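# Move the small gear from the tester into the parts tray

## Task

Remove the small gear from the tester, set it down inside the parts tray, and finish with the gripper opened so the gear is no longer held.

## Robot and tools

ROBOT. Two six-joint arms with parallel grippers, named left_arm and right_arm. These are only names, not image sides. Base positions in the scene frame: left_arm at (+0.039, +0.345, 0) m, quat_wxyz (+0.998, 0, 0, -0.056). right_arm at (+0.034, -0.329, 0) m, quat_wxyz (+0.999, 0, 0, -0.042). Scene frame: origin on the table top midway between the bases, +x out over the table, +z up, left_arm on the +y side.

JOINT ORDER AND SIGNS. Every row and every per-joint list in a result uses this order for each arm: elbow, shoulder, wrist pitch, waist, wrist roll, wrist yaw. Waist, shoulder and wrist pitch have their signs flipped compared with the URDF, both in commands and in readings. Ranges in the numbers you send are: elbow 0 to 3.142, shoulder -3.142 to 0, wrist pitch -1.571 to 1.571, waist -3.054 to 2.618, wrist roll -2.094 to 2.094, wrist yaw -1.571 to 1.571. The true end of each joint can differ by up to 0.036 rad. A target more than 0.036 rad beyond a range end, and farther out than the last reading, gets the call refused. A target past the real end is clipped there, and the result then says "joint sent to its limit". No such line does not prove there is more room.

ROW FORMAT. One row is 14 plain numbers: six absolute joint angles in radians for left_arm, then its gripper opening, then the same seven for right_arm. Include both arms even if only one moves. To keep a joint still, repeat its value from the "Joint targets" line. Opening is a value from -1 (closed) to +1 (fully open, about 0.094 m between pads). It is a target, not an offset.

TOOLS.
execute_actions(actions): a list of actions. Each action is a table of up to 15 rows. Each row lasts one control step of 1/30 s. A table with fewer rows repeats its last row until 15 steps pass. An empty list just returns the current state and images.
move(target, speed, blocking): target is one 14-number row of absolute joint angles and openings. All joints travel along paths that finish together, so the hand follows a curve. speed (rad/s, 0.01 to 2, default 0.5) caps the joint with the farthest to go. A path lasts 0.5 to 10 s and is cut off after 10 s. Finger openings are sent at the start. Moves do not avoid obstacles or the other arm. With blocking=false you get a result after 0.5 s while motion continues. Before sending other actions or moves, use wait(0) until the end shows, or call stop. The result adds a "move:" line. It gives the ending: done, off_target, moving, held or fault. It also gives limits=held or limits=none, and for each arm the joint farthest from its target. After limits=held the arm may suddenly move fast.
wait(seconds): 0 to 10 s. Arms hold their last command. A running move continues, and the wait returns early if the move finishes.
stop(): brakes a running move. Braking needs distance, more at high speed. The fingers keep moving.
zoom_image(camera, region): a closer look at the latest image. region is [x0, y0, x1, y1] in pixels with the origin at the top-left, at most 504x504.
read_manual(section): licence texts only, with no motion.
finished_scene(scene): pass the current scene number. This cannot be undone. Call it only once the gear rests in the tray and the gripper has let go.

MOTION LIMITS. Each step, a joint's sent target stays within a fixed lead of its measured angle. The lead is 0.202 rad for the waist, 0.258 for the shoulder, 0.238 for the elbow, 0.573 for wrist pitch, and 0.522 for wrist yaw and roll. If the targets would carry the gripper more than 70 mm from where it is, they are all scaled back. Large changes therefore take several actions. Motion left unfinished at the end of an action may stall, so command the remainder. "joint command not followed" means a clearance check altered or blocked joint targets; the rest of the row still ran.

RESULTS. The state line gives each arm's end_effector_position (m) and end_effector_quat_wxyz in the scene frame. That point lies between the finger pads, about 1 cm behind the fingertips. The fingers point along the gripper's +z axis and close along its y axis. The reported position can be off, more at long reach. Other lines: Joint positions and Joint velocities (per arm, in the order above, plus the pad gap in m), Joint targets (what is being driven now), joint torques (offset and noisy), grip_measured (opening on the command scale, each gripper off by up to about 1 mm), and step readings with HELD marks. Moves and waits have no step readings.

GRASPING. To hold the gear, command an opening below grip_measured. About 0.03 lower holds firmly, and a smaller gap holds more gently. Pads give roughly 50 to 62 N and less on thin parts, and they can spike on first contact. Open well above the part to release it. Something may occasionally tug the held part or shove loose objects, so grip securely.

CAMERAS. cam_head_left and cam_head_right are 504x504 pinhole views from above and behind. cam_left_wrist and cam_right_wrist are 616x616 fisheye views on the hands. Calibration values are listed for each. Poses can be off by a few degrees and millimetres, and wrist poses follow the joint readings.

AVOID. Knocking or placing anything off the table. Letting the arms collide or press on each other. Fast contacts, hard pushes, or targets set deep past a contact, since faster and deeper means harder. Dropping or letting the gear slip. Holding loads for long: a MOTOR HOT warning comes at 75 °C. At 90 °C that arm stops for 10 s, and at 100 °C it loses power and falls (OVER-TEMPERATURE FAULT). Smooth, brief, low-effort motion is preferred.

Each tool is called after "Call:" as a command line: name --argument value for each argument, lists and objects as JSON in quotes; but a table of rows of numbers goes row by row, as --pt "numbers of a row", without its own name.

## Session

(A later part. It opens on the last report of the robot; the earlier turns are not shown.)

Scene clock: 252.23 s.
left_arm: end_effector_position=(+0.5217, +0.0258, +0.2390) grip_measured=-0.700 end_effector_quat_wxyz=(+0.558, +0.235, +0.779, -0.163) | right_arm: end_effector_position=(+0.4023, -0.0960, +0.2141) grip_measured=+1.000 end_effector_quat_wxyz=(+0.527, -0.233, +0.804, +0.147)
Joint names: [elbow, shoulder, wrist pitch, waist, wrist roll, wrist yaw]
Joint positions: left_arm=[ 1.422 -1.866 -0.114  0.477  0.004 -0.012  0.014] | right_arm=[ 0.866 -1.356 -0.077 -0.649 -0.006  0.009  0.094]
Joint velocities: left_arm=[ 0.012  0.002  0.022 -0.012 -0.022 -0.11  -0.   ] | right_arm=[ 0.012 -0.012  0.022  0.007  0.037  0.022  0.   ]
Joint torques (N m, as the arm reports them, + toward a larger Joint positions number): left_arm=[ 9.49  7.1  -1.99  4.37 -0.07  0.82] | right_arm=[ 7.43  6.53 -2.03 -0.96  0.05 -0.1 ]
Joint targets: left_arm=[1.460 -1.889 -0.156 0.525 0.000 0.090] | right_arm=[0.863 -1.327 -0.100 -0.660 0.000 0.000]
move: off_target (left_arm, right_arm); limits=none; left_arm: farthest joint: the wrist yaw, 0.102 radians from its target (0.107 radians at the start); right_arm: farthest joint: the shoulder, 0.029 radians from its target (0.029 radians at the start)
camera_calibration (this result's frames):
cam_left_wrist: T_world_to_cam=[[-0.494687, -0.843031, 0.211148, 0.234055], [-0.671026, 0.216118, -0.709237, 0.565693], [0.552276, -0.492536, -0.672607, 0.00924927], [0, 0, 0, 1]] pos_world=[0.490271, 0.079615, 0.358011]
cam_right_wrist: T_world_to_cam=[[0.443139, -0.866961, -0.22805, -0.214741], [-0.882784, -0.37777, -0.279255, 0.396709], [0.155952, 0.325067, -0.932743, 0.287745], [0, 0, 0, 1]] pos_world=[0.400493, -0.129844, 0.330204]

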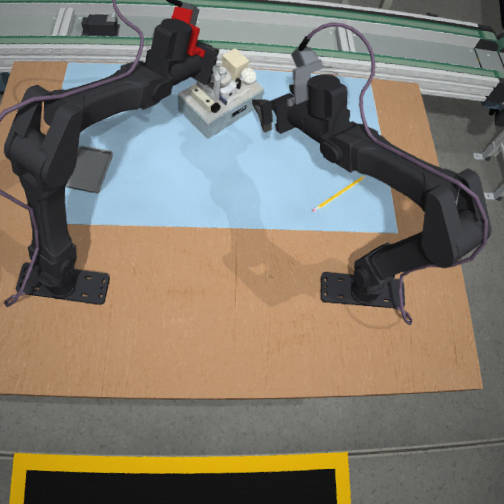

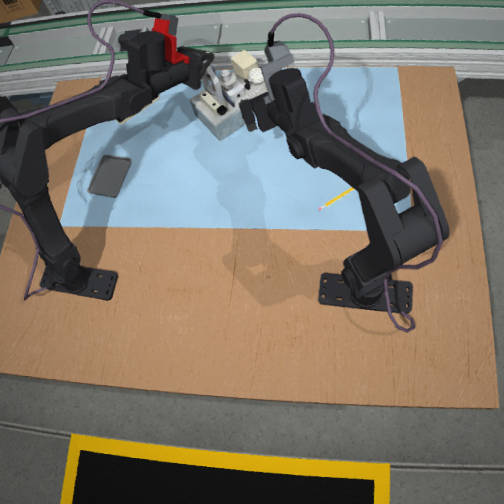

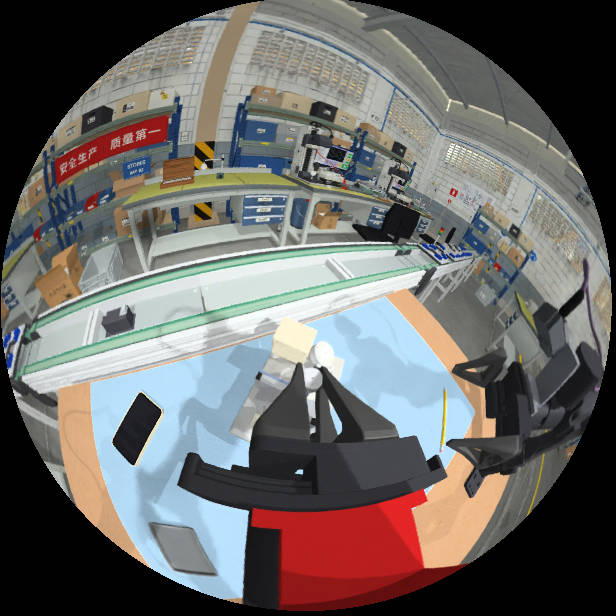

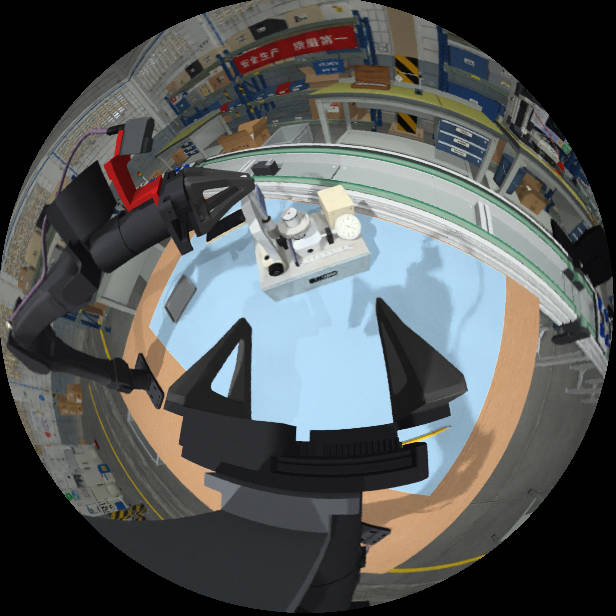

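Call:
execute_actions --actions '[[[1.44,-1.87,-0.14,0.495,0,0.03,-0.725, 0.863,-1.327,-0.1,-0.66,0,0,1]],[[1.43,-1.862,-0.14,0.472,0,0,-0.725, 0.863,-1.327,-0.1,-0.66,0,0,1]],[[1.43,-1.862,-0.14,0.472,0,0,-0.3, 0.863,-1.327,-0.1,-0.66,0,0,-0.2]]]'

Call:
move --target '[0.95,-1.40,-0.1,0.40,0,0,-0.3, 1.332,-1.79,-0.2,-0.732,0,0,-0.2]' --speed 0.5

Call:
zoom_image --camera "cam_right_wrist" --region '[230, 240, 390, 400]'

Scene clock: 273.23 s.
left_arm: end_effector_position=(+0.5223, +0.0258, +0.2405) grip_measured=-0.302 end_effector_quat_wxyz=(+0.559, +0.235, +0.777, -0.165) | right_arm: end_effector_position=(+0.4024, -0.0960, +0.2142) grip_measured=-0.198 end_effector_quat_wxyz=(+0.527, -0.233, +0.804, +0.147)
Joint names: [elbow, shoulder, wrist pitch, waist, wrist roll, wrist yaw]
Joint positions: left_arm=[ 1.422 -1.866 -0.12   0.475  0.004 -0.006  0.033] | right_arm=[ 0.866 -1.356 -0.077 -0.649 -0.006  0.009  0.038]
Joint velocities: left_arm=[-0.002  0.027  0.037 -0.012 -0.037  0.037 -0.001] | right_arm=[-0.002 -0.022 -0.007  0.007 -0.022  0.007  0.001]
Joint torques (N m, as the arm reports them, + toward a larger Joint positions number): left_arm=[ 7.2   9.3  -1.81 -0.24 -0.07  0.06] | right_arm=[ 7.44  6.58 -2.03 -0.89  0.06 -0.12]
Joint targets: left_arm=[1.430 -1.862 -0.140 0.472 -0.000 0.000] | right_arm=[0.863 -1.327 -0.100 -0.660 -0.000 -0.000]
Step readings (joint positions; steps 1 to 15: 1st action; 16 to 30: 2nd action; 31 to 45: 3rd action):
0: left_arm=[1.422 -1.866 -0.114 0.477 0.004 -0.012] | right_arm=[0.866 -1.356 -0.077 -0.649 -0.006 0.009]
1: left_arm=[1.422 -1.866 -0.113 0.476 0.004 -0.014] | right_arm=[0.866 -1.356 -0.077 -0.649 -0.006 0.009]
2: left_arm=[1.422 -1.866 -0.113 0.476 0.004 -0.014] | right_arm=[0.866 -1.356 -0.077 -0.649 -0.006 0.009]
4: left_arm=[1.422 -1.866 -0.113 0.476 0.004 -0.014] | right_arm=[0.866 -1.356 -0.077 -0.649 -0.006 0.009]
8: left_arm=[1.422 -1.866 -0.113 0.476 0.004 -0.014] | right_arm=[0.866 -1.356 -0.077 -0.649 -0.006 0.009]
15: left_arm=[1.422 -1.866 -0.113 0.476 0.004 -0.014] | right_arm=[0.866 -1.356 -0.077 -0.649 -0.006 0.009]
16: left_arm=[1.422 -1.866 -0.113 0.475 0.004 -0.015] | right_arm=[0.866 -1.356 -0.077 -0.649 -0.006 0.009]
17: left_arm=[1.422 -1.866 -0.113 0.475 0.004 -0.014] | right_arm=[0.866 -1.356 -0.077 -0.649 -0.006 0.009]
19: left_arm=[1.422 -1.866 -0.113 0.475 0.004 -0.014] | right_arm=[0.866 -1.356 -0.077 -0.649 -0.006 0.009]
23: left_arm=[1.422 -1.866 -0.113 0.475 0.004 -0.014] | right_arm=[0.866 -1.356 -0.077 -0.649 -0.006 0.009]
30: left_arm=[1.422 -1.866 -0.113 0.475 0.004 -0.014] | right_arm=[0.866 -1.356 -0.077 -0.649 -0.006 0.009]
31: left_arm=[1.422 -1.866 -0.113 0.475 0.004 -0.014] | right_arm=[0.866 -1.356 -0.077 -0.649 -0.006 0.009]
32: left_arm=[1.422 -1.866 -0.117 0.475 0.004 -0.012] | right_arm=[0.866 -1.356 -0.077 -0.649 -0.006 0.009]
34: left_arm=[1.422 -1.866 -0.117 0.475 0.004 -0.009] | right_arm=[0.866 -1.356 -0.077 -0.649 -0.006 0.009]
38: left_arm=[1.422 -1.866 -0.119 0.475 0.004 -0.007] | right_arm=[0.866 -1.356 -0.077 -0.649 -0.006 0.009]
45: Joint positions above
camera_calibration (this result's frames):
cam_left_wrist: T_world_to_cam=[[-0.49818, -0.840433, 0.21328, 0.235268], [-0.667471, 0.214711, -0.713009, 0.566189], [0.553443, -0.497565, -0.667929, 0.00827856], [0, 0, 0, 1]] pos_world=[0.490538, 0.0802791, 0.359049]
cam_right_wrist: T_world_to_cam=[[0.443212, -0.866914, -0.228084, -0.214736], [-0.882693, -0.377713, -0.279616, 0.396816], [0.156253, 0.325258, -0.932627, 0.287687], [0, 0, 0, 1]] pos_world=[0.400488, -0.129848, 0.330283]

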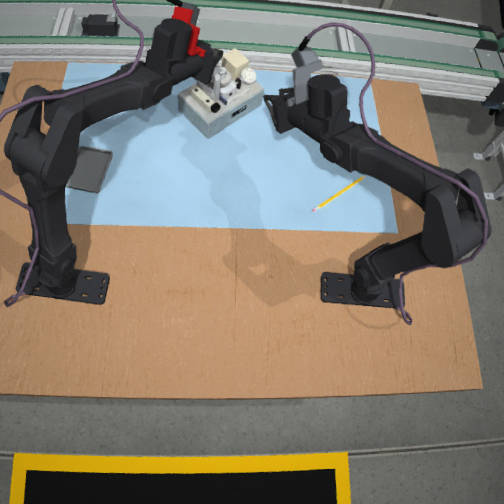

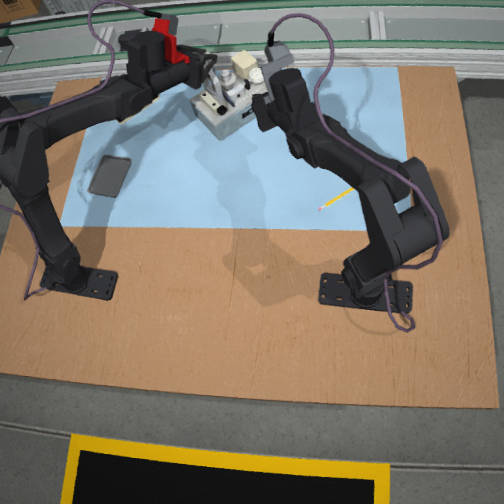

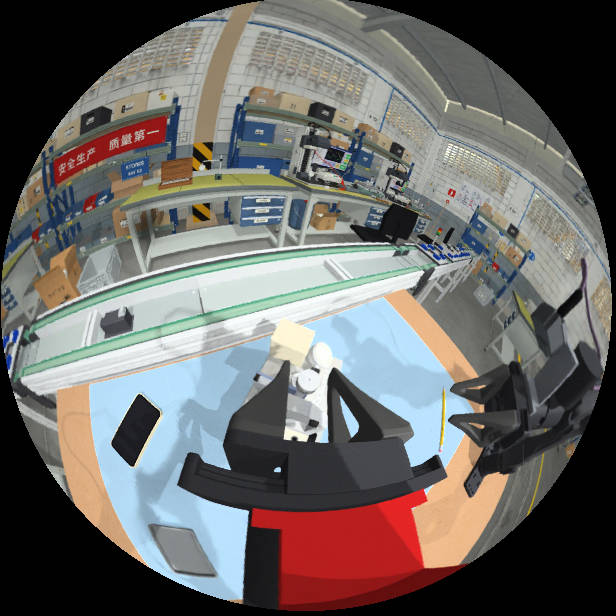

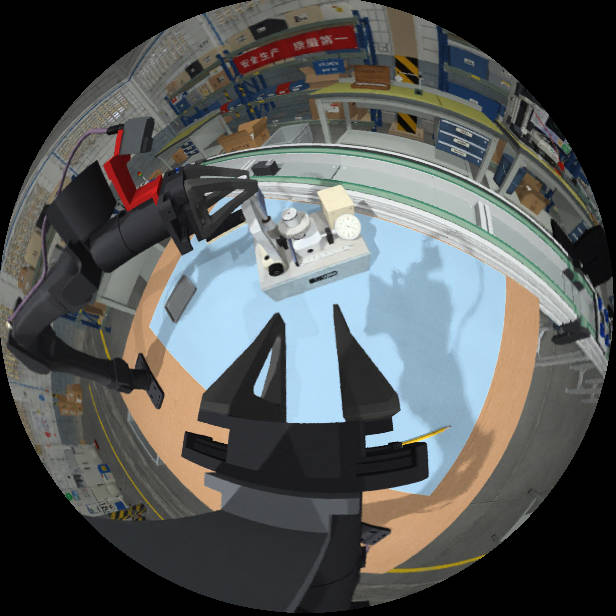

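Scene clock: 274.73 s.
left_arm: end_effector_position=(+0.4376, +0.1194, +0.2326) grip_measured=-0.302 end_effector_quat_wxyz=(+0.547, +0.212, +0.797, -0.142) | right_arm: end_effector_position=(+0.4830, +0.0037, +0.2388) grip_measured=-0.198 end_effector_quat_wxyz=(+0.561, -0.253, +0.767, +0.180)
Joint names: [elbow, shoulder, wrist pitch, waist, wrist roll, wrist yaw]
Joint positions: left_arm=[ 0.953 -1.422 -0.1    0.407  0.004 -0.006  0.033] | right_arm=[ 1.303 -1.79  -0.177 -0.723 -0.006  0.009  0.038]
Joint velocities: left_arm=[ 0.002  0.002 -0.007  0.002 -0.051 -0.037 -0.001] | right_arm=[ 0.007  0.012 -0.051 -0.007 -0.037 -0.066 -0.   ]
Joint torques (N m, as the arm reports them, + toward a larger Joint positions number): left_arm=[ 6.22  6.98 -1.61 -0.65 -0.07  0.06] | right_arm=[10.45  8.17 -2.05 -0.69  0.05 -0.1 ]
Joint targets: left_arm=[0.950 -1.400 -0.100 0.400 0.000 -0.000] | right_arm=[1.332 -1.790 -0.200 -0.732 -0.000 0.000]
move: off_target (left_arm, right_arm); limits=none; left_arm: farthest joint: the shoulder, 0.022 radians from its target (0.466 radians at the start); right_arm: farthest joint: the elbow, 0.029 radians from its target (0.466 radians at the start)
camera_calibration (this result's frames):
cam_left_wrist: T_world_to_cam=[[-0.43209, -0.87682, 0.210915, 0.249463], [-0.707512, 0.184562, -0.682176, 0.497902], [0.559218, -0.443986, -0.700108, 0.0949878], [0, 0, 0, 1]] pos_world=[0.406943, 0.169013, 0.353543]
cam_right_wrist: T_world_to_cam=[[0.524998, -0.817715, -0.236052, -0.196219], [-0.82539, -0.421504, -0.375588, 0.507921], [0.207627, 0.392017, -0.896222, 0.231849], [0, 0, 0, 1]] pos_world=[0.47411, -0.0372496, 0.352239]

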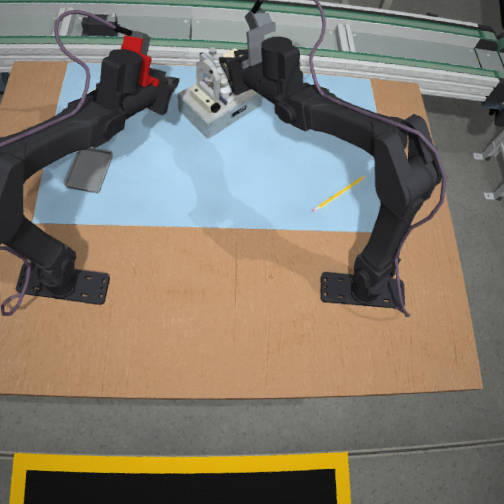

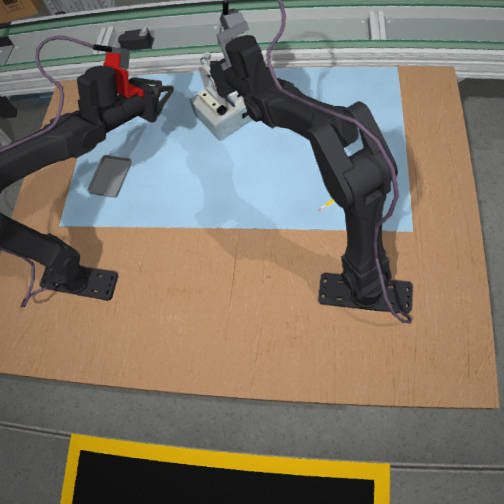

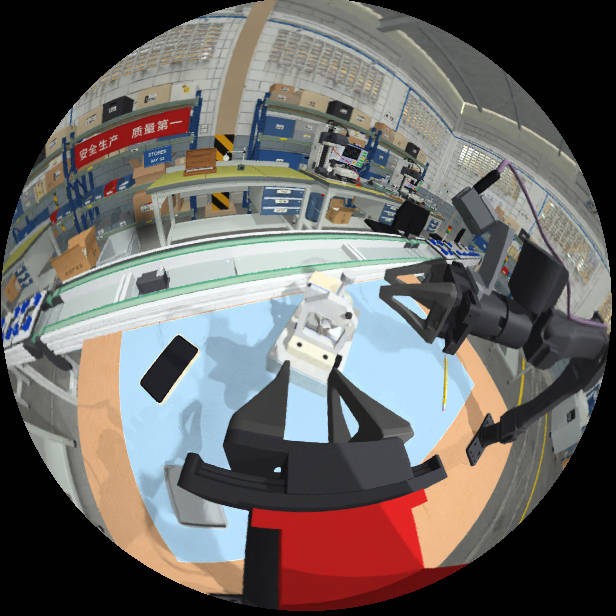

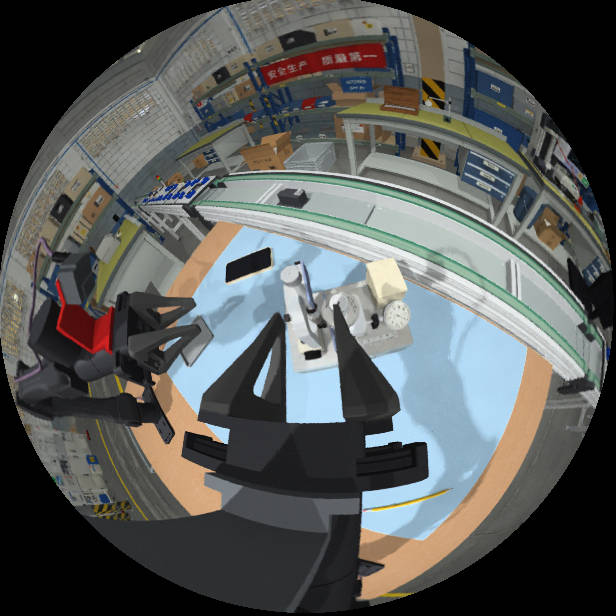

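Region (230, 240, 390, 400) of cam_right_wrist's 616x616 image, scaled by 3.150, with more detail than that image has.

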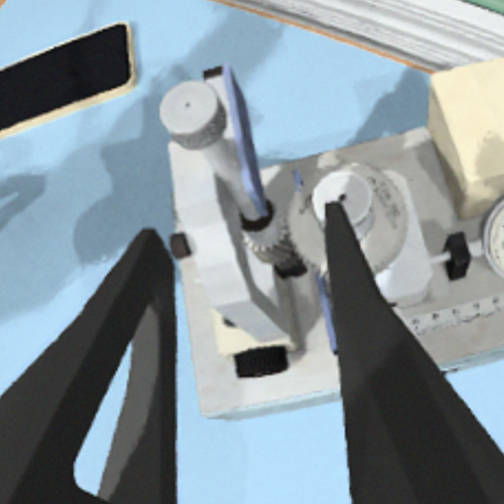

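Call:
move --target '[0.95,-1.40,-0.1,0.40,0,0,-0.3, 1.452,-1.91,-0.2,-0.75,0,0,-0.2]' --speed 0.2

Call:
zoom_image --camera "cam_right_wrist" --region '[230, 240, 390, 400]'

Call:
zoom_image --camera "cam_left_wrist" --region '[280, 230, 430, 370]'

Scene clock: 289.03 s.
left_arm: end_effector_position=(+0.4376, +0.1194, +0.2326) grip_measured=-0.302 end_effector_quat_wxyz=(+0.547, +0.212, +0.797, -0.142) | right_arm: end_effector_position=(+0.5014, +0.0299, +0.2323) grip_measured=-0.198 end_effector_quat_wxyz=(+0.562, -0.259, +0.763, +0.185)
Joint names: [elbow, shoulder, wrist pitch, waist, wrist roll, wrist yaw]
Joint positions: left_arm=[ 0.953 -1.422 -0.1    0.407  0.004 -0.006  0.033] | right_arm=[ 1.424 -1.908 -0.18  -0.74  -0.006  0.009  0.038]
Joint velocities: left_arm=[ 0.012  0.007  0.022 -0.002 -0.066  0.007 -0.001] | right_arm=[ 0.012 -0.007  0.007  0.007  0.007  0.037  0.   ]
Joint torques (N m, as the arm reports them, + toward a larger Joint positions number): left_arm=[ 6.27  6.94 -1.61 -0.62 -0.08  0.06] | right_arm=[10.52  9.15 -2.02 -0.83  0.04 -0.11]
Joint targets: left_arm=[0.950 -1.400 -0.100 0.400 0.000 -0.000] | right_arm=[1.452 -1.910 -0.200 -0.750 -0.000 0.000]
move: off_target (left_arm, right_arm); limits=none; left_arm: farthest joint: the shoulder, 0.022 radians from its target (0.022 radians at the start); right_arm: farthest joint: the elbow, 0.028 radians from its target (0.149 radians at the start)
camera_calibration (this result's frames):
cam_left_wrist: T_world_to_cam=[[-0.43209, -0.87682, 0.210915, 0.249463], [-0.707512, 0.184562, -0.682176, 0.497902], [0.559218, -0.443986, -0.700108, 0.0949878], [0, 0, 0, 1]] pos_world=[0.406943, 0.169013, 0.353543]
cam_right_wrist: T_world_to_cam=[[0.540029, -0.807759, -0.236422, -0.193716], [-0.816317, -0.434291, -0.380812, 0.528776], [0.204928, 0.398644, -0.893917, 0.212503], [0, 0, 0, 1]] pos_world=[0.492713, -0.0115463, 0.345525]

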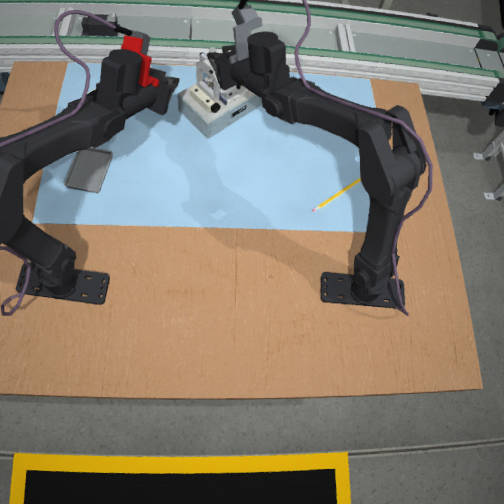

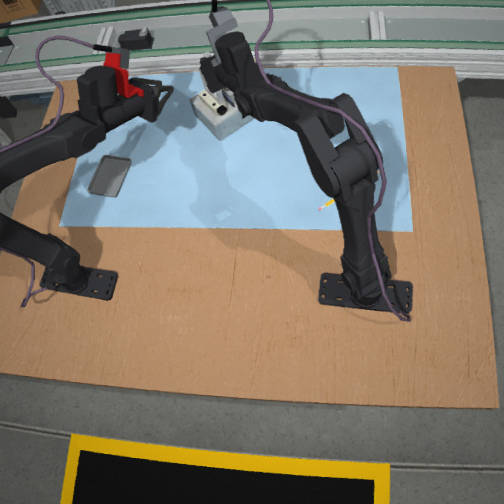

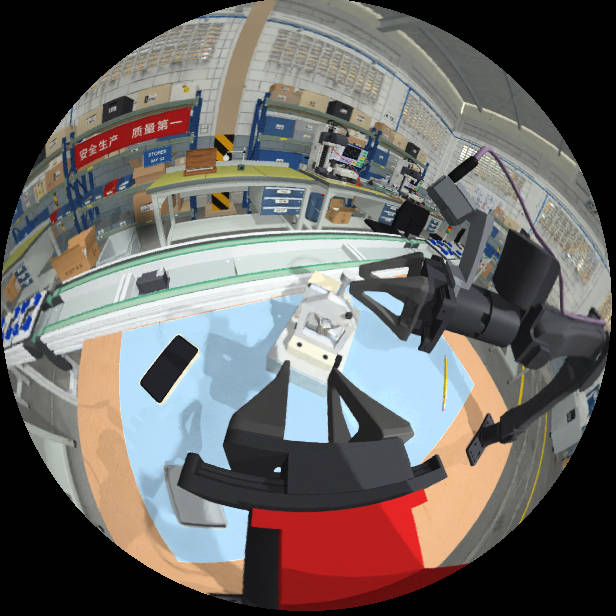

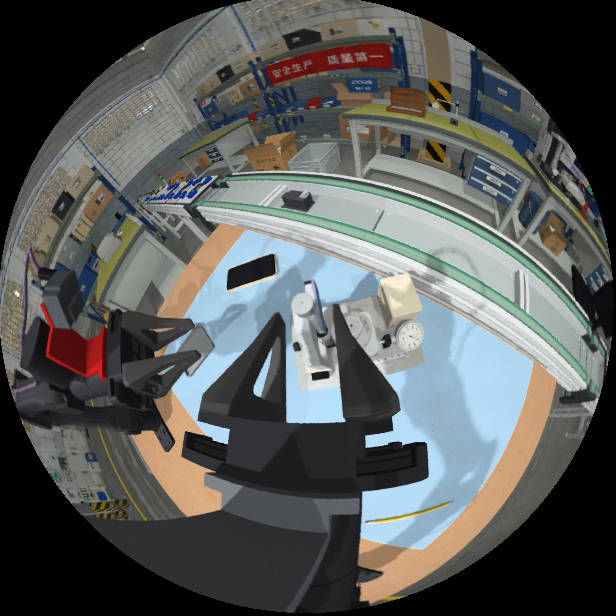

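Region (230, 240, 390, 400) of cam_right_wrist's 616x616 image, scaled by 3.150, with more detail than that image has.

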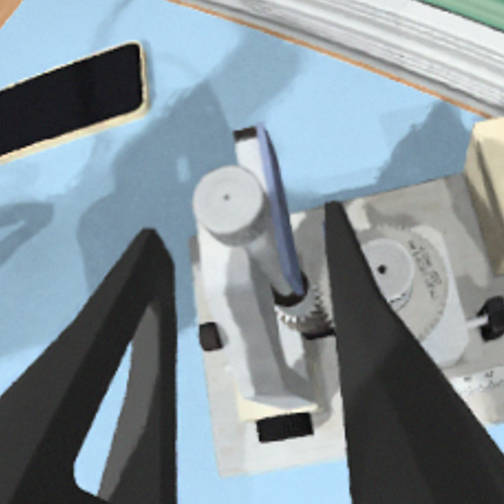

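Region (280, 230, 430, 370) of cam_left_wrist's 616x616 image, scaled by 3.360, with more detail than that image has; it fills the top 470 rows of this view, and the rest is white.

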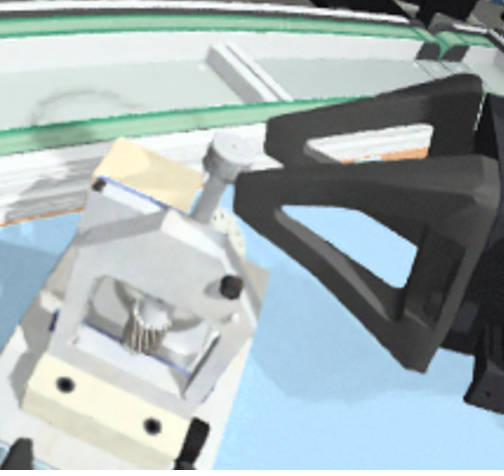

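Call:
move --target '[0.95,-1.40,-0.1,0.40,0,0,-0.3, 1.542,-1.976,-0.16,-0.756,0,0,-0.35]' --speed 0.12

Call:
zoom_image --camera "cam_right_wrist" --region '[230, 240, 390, 400]'

Call:
zoom_image --camera "cam_left_wrist" --region '[280, 230, 430, 370]'

Scene clock: 296.13 s.
left_arm: end_effector_position=(+0.4376, +0.1194, +0.2326) grip_measured=-0.302 end_effector_quat_wxyz=(+0.547, +0.212, +0.797, -0.142) | right_arm: end_effector_position=(+0.5139, +0.0442, +0.2359) grip_measured=-0.348 end_effector_quat_wxyz=(+0.567, -0.260, +0.758, +0.189)
Joint names: [elbow, shoulder, wrist pitch, waist, wrist roll, wrist yaw]
Joint positions: left_arm=[ 0.953 -1.422 -0.1    0.407  0.004 -0.006  0.033] | right_arm=[ 1.514 -1.973 -0.171 -0.746 -0.006  0.009  0.031]
Joint velocities: left_arm=[-0.012 -0.007 -0.007  0.007 -0.022 -0.007  0.001] | right_arm=[ 0.017  0.017 -0.066  0.002  0.051 -0.007  0.   ]
Joint torques (N m, as the arm reports them, + toward a larger Joint positions number): left_arm=[ 6.22  6.95 -1.62 -0.59 -0.07  0.07] | right_arm=[10.41  9.52 -1.73 -0.65  0.06 -0.11]
Joint targets: left_arm=[0.950 -1.400 -0.100 0.400 0.000 -0.000] | right_arm=[1.542 -1.976 -0.160 -0.756 -0.000 0.000]
move: off_target (left_arm, right_arm); limits=none; left_arm: farthest joint: the shoulder, 0.022 radians from its target (0.022 radians at the start); right_arm: farthest joint: the elbow, 0.028 radians from its target (0.118 radians at the start)
camera_calibration (this result's frames):
cam_left_wrist: T_world_to_cam=[[-0.43209, -0.87682, 0.210915, 0.249463], [-0.707512, 0.184562, -0.682176, 0.497902], [0.559218, -0.443986, -0.700108, 0.0949878], [0, 0, 0, 1]] pos_world=[0.406943, 0.169013, 0.353543]
cam_right_wrist: T_world_to_cam=[[0.547873, -0.802172, -0.237393, -0.19213], [-0.808863, -0.435539, -0.395027, 0.546131], [0.213485, 0.408443, -0.887467, 0.201094], [0, 0, 0, 1]] pos_world=[0.504077, 0.00160449, 0.348591]

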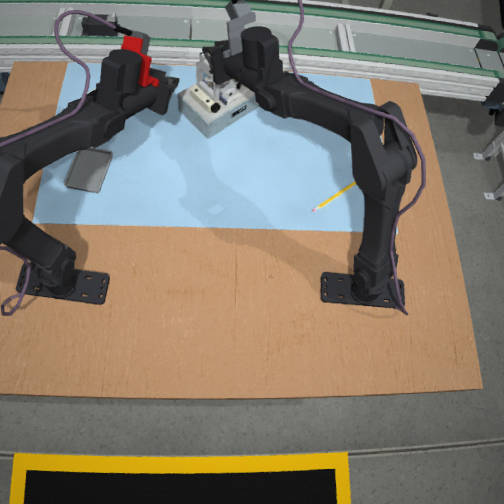

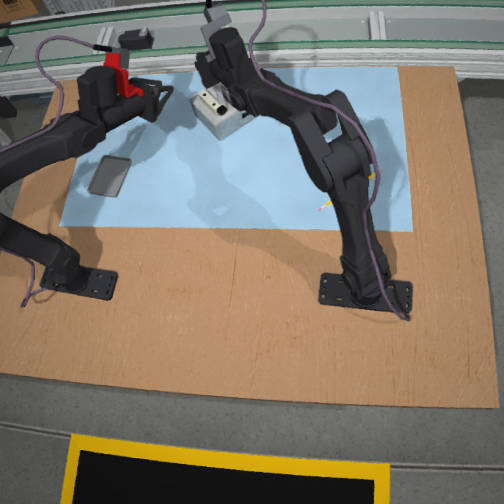

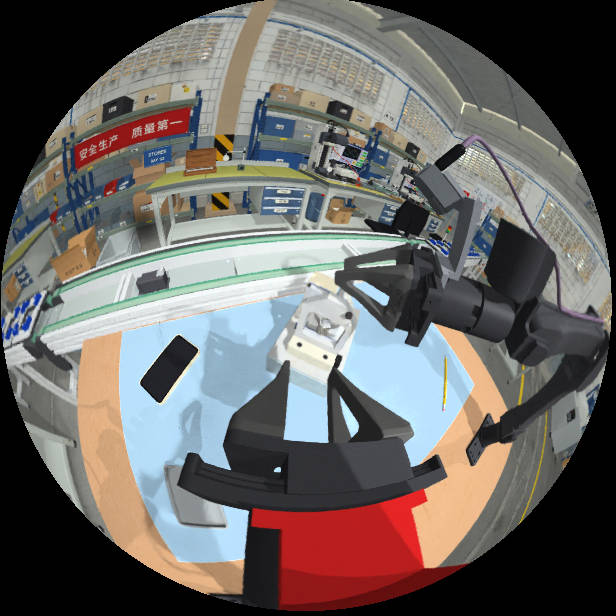

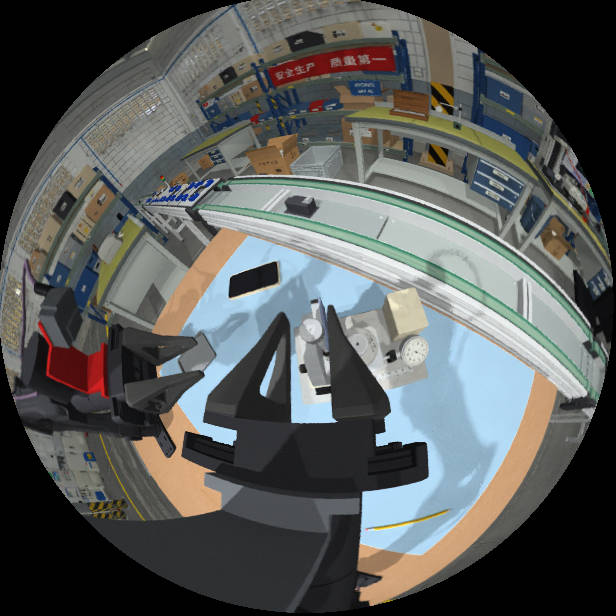

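Region (230, 240, 390, 400) of cam_right_wrist's 616x616 image, scaled by 3.150, with more detail than that image has.

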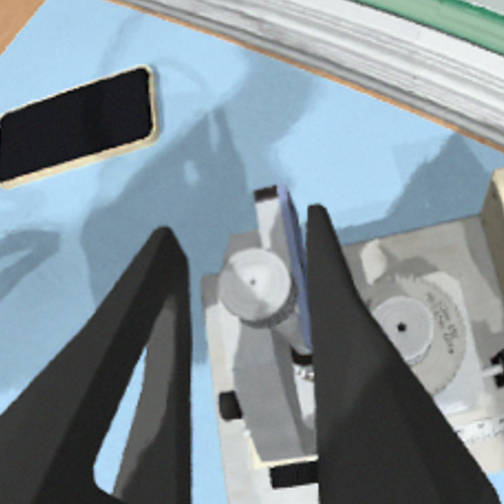

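Region (280, 230, 430, 370) of cam_left_wrist's 616x616 image, scaled by 3.360, with more detail than that image has; it fills the top 470 rows of this view, and the rest is white.

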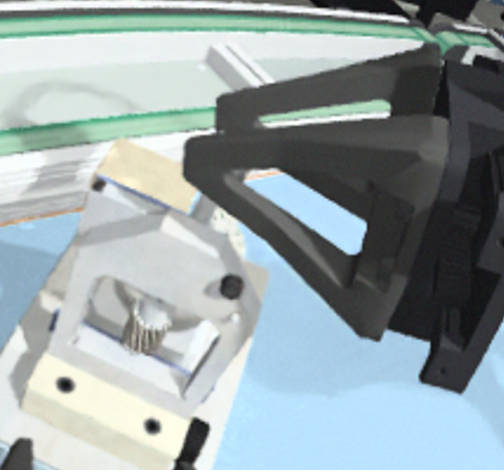

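Call:
execute_actions --actions '[[[0.95,-1.40,-0.1,0.40,0,0,-0.3, 1.542,-1.976,-0.148,-0.752,0,0,-0.45],[0.95,-1.40,-0.1,0.40,0,0,-0.3, 1.542,-1.976,-0.148,-0.752,0,0,-0.45],[0.95,-1.40,-0.1,0.40,0,0,-0.3, 1.542,-1.976,-0.135,-0.752,0,0,-0.5]],[[0.95,-1.40,-0.1,0.40,0,0,-0.3, 1.542,-1.976,-0.135,-0.752,0,0,-0.62]],[[0.95,-1.40,-0.1,0.40,0,0,-0.3, 1.542,-1.976,-0.135,-0.752,0,0,-0.725]]]'

Call:
move --target '[0.95,-1.40,-0.1,0.40,0,0,-0.3, 1.455,-1.905,-0.16,-0.748,0,0,-0.725]' --speed 0.04

Call:
zoom_image --camera "cam_left_wrist" --region '[280, 230, 430, 370]'

Call:
zoom_image --camera "cam_right_wrist" --region '[230, 240, 390, 400]'

Scene clock: 309.97 s.
left_arm: end_effector_position=(+0.4376, +0.1194, +0.2326) grip_measured=-0.302 end_effector_quat_wxyz=(+0.547, +0.212, +0.797, -0.142) | right_arm: end_effector_position=(+0.5131, +0.0422, +0.2300) grip_measured=-0.701 end_effector_quat_wxyz=(+0.559, -0.261, +0.766, +0.184)
Joint names: [elbow, shoulder, wrist pitch, waist, wrist roll, wrist yaw]
Joint positions: left_arm=[ 0.953 -1.422 -0.1    0.407  0.004 -0.006  0.033] | right_arm=[ 1.514 -1.973 -0.146 -0.746 -0.005  0.015  0.014]
Joint velocities: left_arm=[-0.012  0.007  0.037  0.002 -0.066 -0.066 -0.001] | right_arm=[ 0.012  0.002  0.037  0.002 -0.11  -0.007  0.001]
Joint torques (N m, as the arm reports them, + toward a larger Joint positions number): left_arm=[ 6.24  6.98 -1.61 -0.62 -0.07  0.06] | right_arm=[10.52  9.53 -1.7  -0.54  0.07 -0.14]
Joint targets: left_arm=[0.950 -1.400 -0.100 0.400 -0.000 -0.000] | right_arm=[1.542 -1.976 -0.135 -0.752 0.000 -0.000]
Step readings (joint positions; steps 1 to 15: 1st action; 16 to 30: 2nd action; 31 to 45: 3rd action):
0: left_arm=[0.953 -1.422 -0.100 0.407 0.004 -0.006] | right_arm=[1.514 -1.973 -0.170 -0.746 -0.006 0.009]
1: left_arm=[0.953 -1.422 -0.100 0.407 0.004 -0.006] | right_arm=[1.514 -1.973 -0.169 -0.746 -0.006 0.009]
2: left_arm=[0.953 -1.422 -0.100 0.407 0.004 -0.006] | right_arm=[1.514 -1.973 -0.167 -0.746 -0.006 0.009]
4: left_arm=[0.953 -1.422 -0.100 0.407 0.004 -0.006] | right_arm=[1.514 -1.973 -0.161 -0.746 -0.006 0.009]
8: left_arm=[0.953 -1.422 -0.100 0.407 0.004 -0.006] | right_arm=[1.514 -1.973 -0.150 -0.746 -0.006 0.009]
15: left_arm=[0.953 -1.422 -0.100 0.407 0.004 -0.006] | right_arm=[1.514 -1.973 -0.146 -0.746 -0.006 0.009]
16: left_arm=[0.953 -1.422 -0.100 0.407 0.004 -0.006] | right_arm=[1.514 -1.973 -0.146 -0.746 -0.006 0.009]
17: left_arm=[0.953 -1.422 -0.100 0.407 0.004 -0.006] | right_arm=[1.514 -1.973 -0.146 -0.746 -0.006 0.009]
19: left_arm=[0.953 -1.422 -0.100 0.407 0.004 -0.006] | right_arm=[1.514 -1.973 -0.146 -0.746 -0.006 0.010]
23: left_arm=[0.953 -1.422 -0.100 0.407 0.004 -0.006] | right_arm=[1.514 -1.973 -0.146 -0.746 -0.006 0.010]
30: left_arm=[0.953 -1.422 -0.100 0.407 0.004 -0.006] | right_arm=[1.514 -1.973 -0.146 -0.746 -0.006 0.010]
31: left_arm=[0.953 -1.422 -0.100 0.407 0.004 -0.006] | right_arm=[1.514 -1.973 -0.146 -0.746 -0.005 0.014]
32: left_arm=[0.953 -1.422 -0.100 0.407 0.004 -0.006] | right_arm=[1.514 -1.973 -0.146 -0.746 -0.005 0.014]
34: left_arm=[0.953 -1.422 -0.100 0.407 0.004 -0.006] | right_arm=[1.514 -1.973 -0.146 -0.746 -0.005 0.015]
38: left_arm=[0.953 -1.422 -0.100 0.407 0.004 -0.006] | right_arm=[1.514 -1.973 -0.146 -0.746 -0.005 0.015]
45: Joint positions above
camera_calibration (this result's frames):
cam_left_wrist: T_world_to_cam=[[-0.43209, -0.87682, 0.210915, 0.249463], [-0.707512, 0.184562, -0.682176, 0.497902], [0.559218, -0.443986, -0.700108, 0.0949878], [0, 0, 0, 1]] pos_world=[0.406943, 0.169013, 0.353543]
cam_right_wrist: T_world_to_cam=[[0.53868, -0.809261, -0.234352, -0.190375], [-0.818625, -0.436987, -0.372687, 0.542235], [0.199192, 0.392606, -0.897877, 0.207254], [0, 0, 0, 1]] pos_world=[0.505154, 0.00151751, 0.343557]

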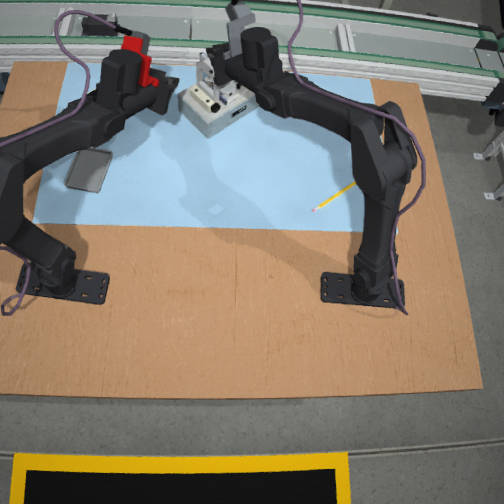

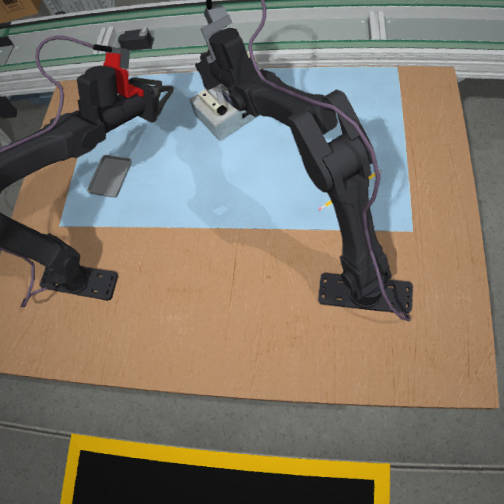

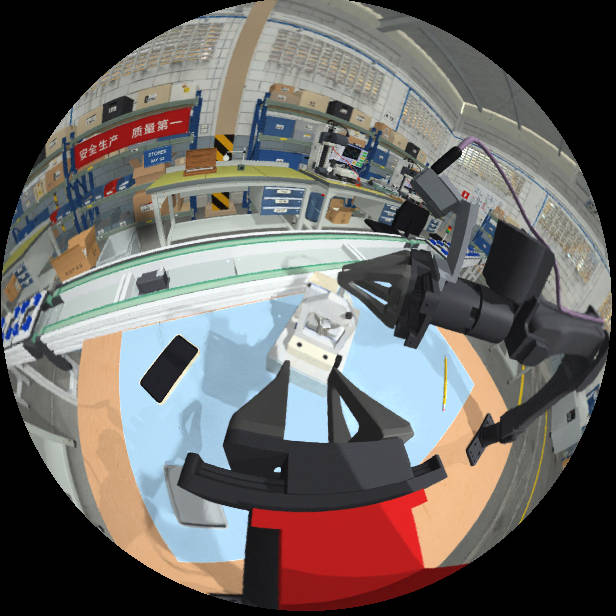

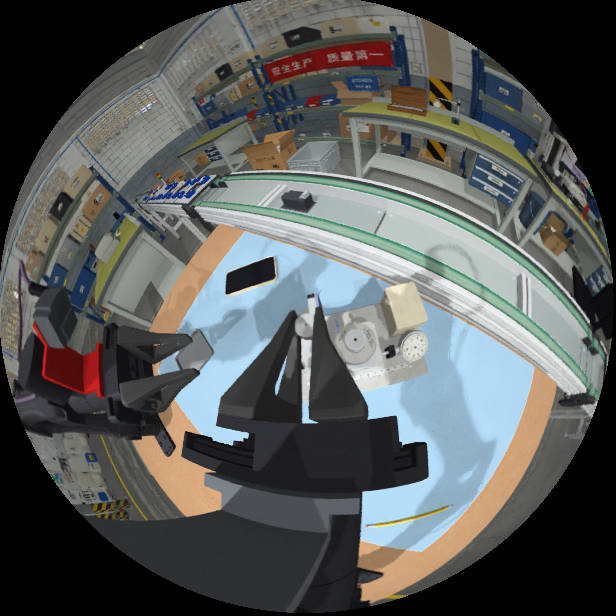

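Scene clock: 311.97 s.
left_arm: end_effector_position=(+0.4376, +0.1194, +0.2326) grip_measured=-0.302 end_effector_quat_wxyz=(+0.547, +0.212, +0.797, -0.142) | right_arm: end_effector_position=(+0.5126, +0.0417, +0.2296) grip_measured=-0.701 end_effector_quat_wxyz=(+0.570, -0.257, +0.757, +0.188)
Joint names: [elbow, shoulder, wrist pitch, waist, wrist roll, wrist yaw]
Joint positions: left_arm=[ 0.953 -1.422 -0.1    0.407  0.004 -0.006  0.033] | right_arm=[ 1.477 -1.969 -0.209 -0.746 -0.005  0.015  0.014]
Joint velocities: left_arm=[-0.002  0.002  0.051  0.007 -0.007 -0.051 -0.001] | right_arm=[-0.002  0.002 -0.022 -0.017  0.022 -0.022  0.   ]
Joint torques (N m, as the arm reports them, + toward a larger Joint positions number): left_arm=[ 6.26  7.   -1.61 -0.59 -0.08  0.06] | right_arm=[ 5.74 14.51 -1.34 -0.22  0.07 -0.17]
Joint targets: left_arm=[0.950 -1.400 -0.100 0.400 -0.000 0.000] | right_arm=[1.455 -1.905 -0.160 -0.748 0.000 -0.000]
move: off_target (left_arm, right_arm); limits=none; left_arm: farthest joint: the shoulder, 0.022 radians from its target (0.022 radians at the start); right_arm: farthest joint: the shoulder, 0.064 radians from its target (0.068 radians at the start)
camera_calibration (this result's frames):
cam_left_wrist: T_world_to_cam=[[-0.43209, -0.87682, 0.210915, 0.249463], [-0.707512, 0.184562, -0.682176, 0.497902], [0.559218, -0.443986, -0.700108, 0.0949878], [0, 0, 0, 1]] pos_world=[0.406943, 0.169013, 0.353543]
cam_right_wrist: T_world_to_cam=[[0.54407, -0.805068, -0.236333, -0.193061], [-0.809445, -0.429478, -0.400433, 0.542806], [0.220876, 0.409163, -0.885325, 0.192537], [0, 0, 0, 1]] pos_world=[0.501884, -0.00108267, 0.342188]

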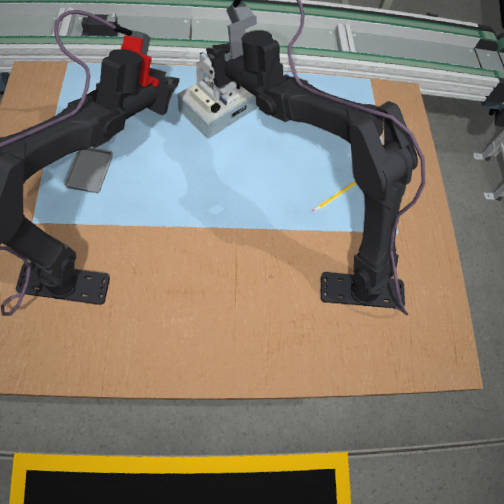

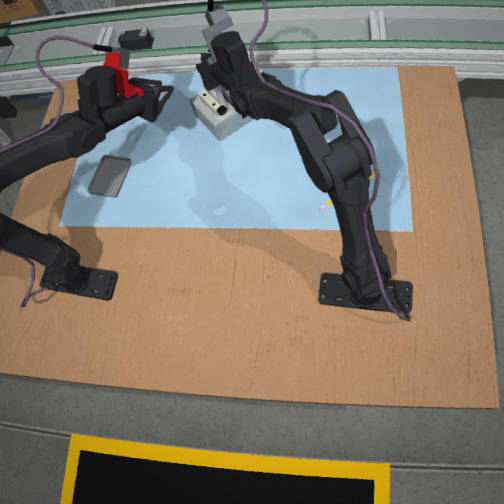

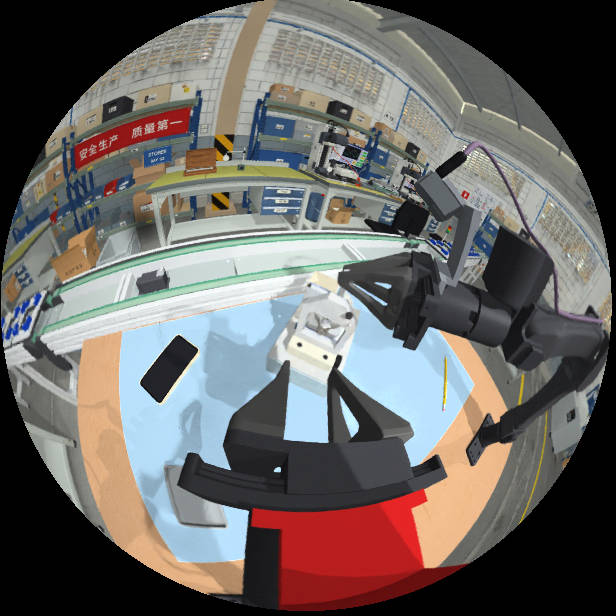

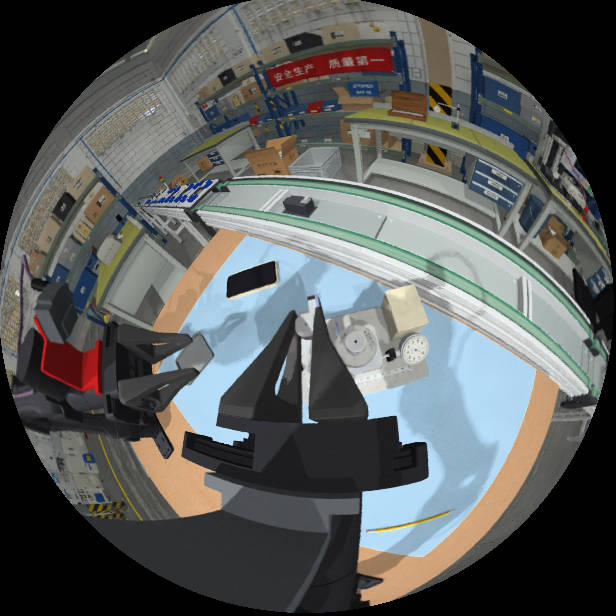

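Region (280, 230, 430, 370) of cam_left_wrist's 616x616 image, scaled by 3.360, with more detail than that image has; it fills the top 470 rows of this view, and the rest is white.

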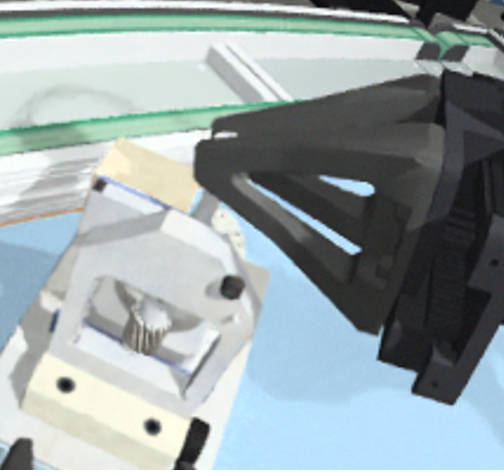

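Region (230, 240, 390, 400) of cam_right_wrist's 616x616 image, scaled by 3.150, with more detail than that image has.

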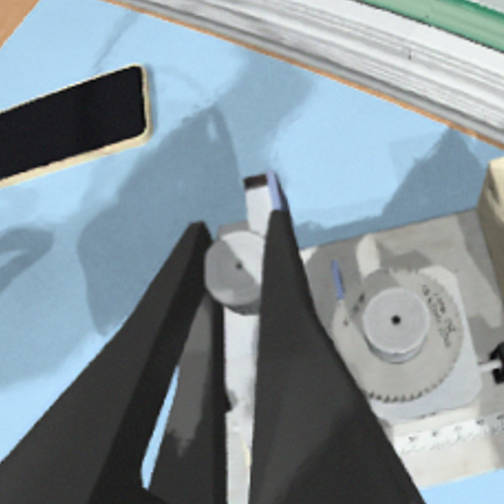

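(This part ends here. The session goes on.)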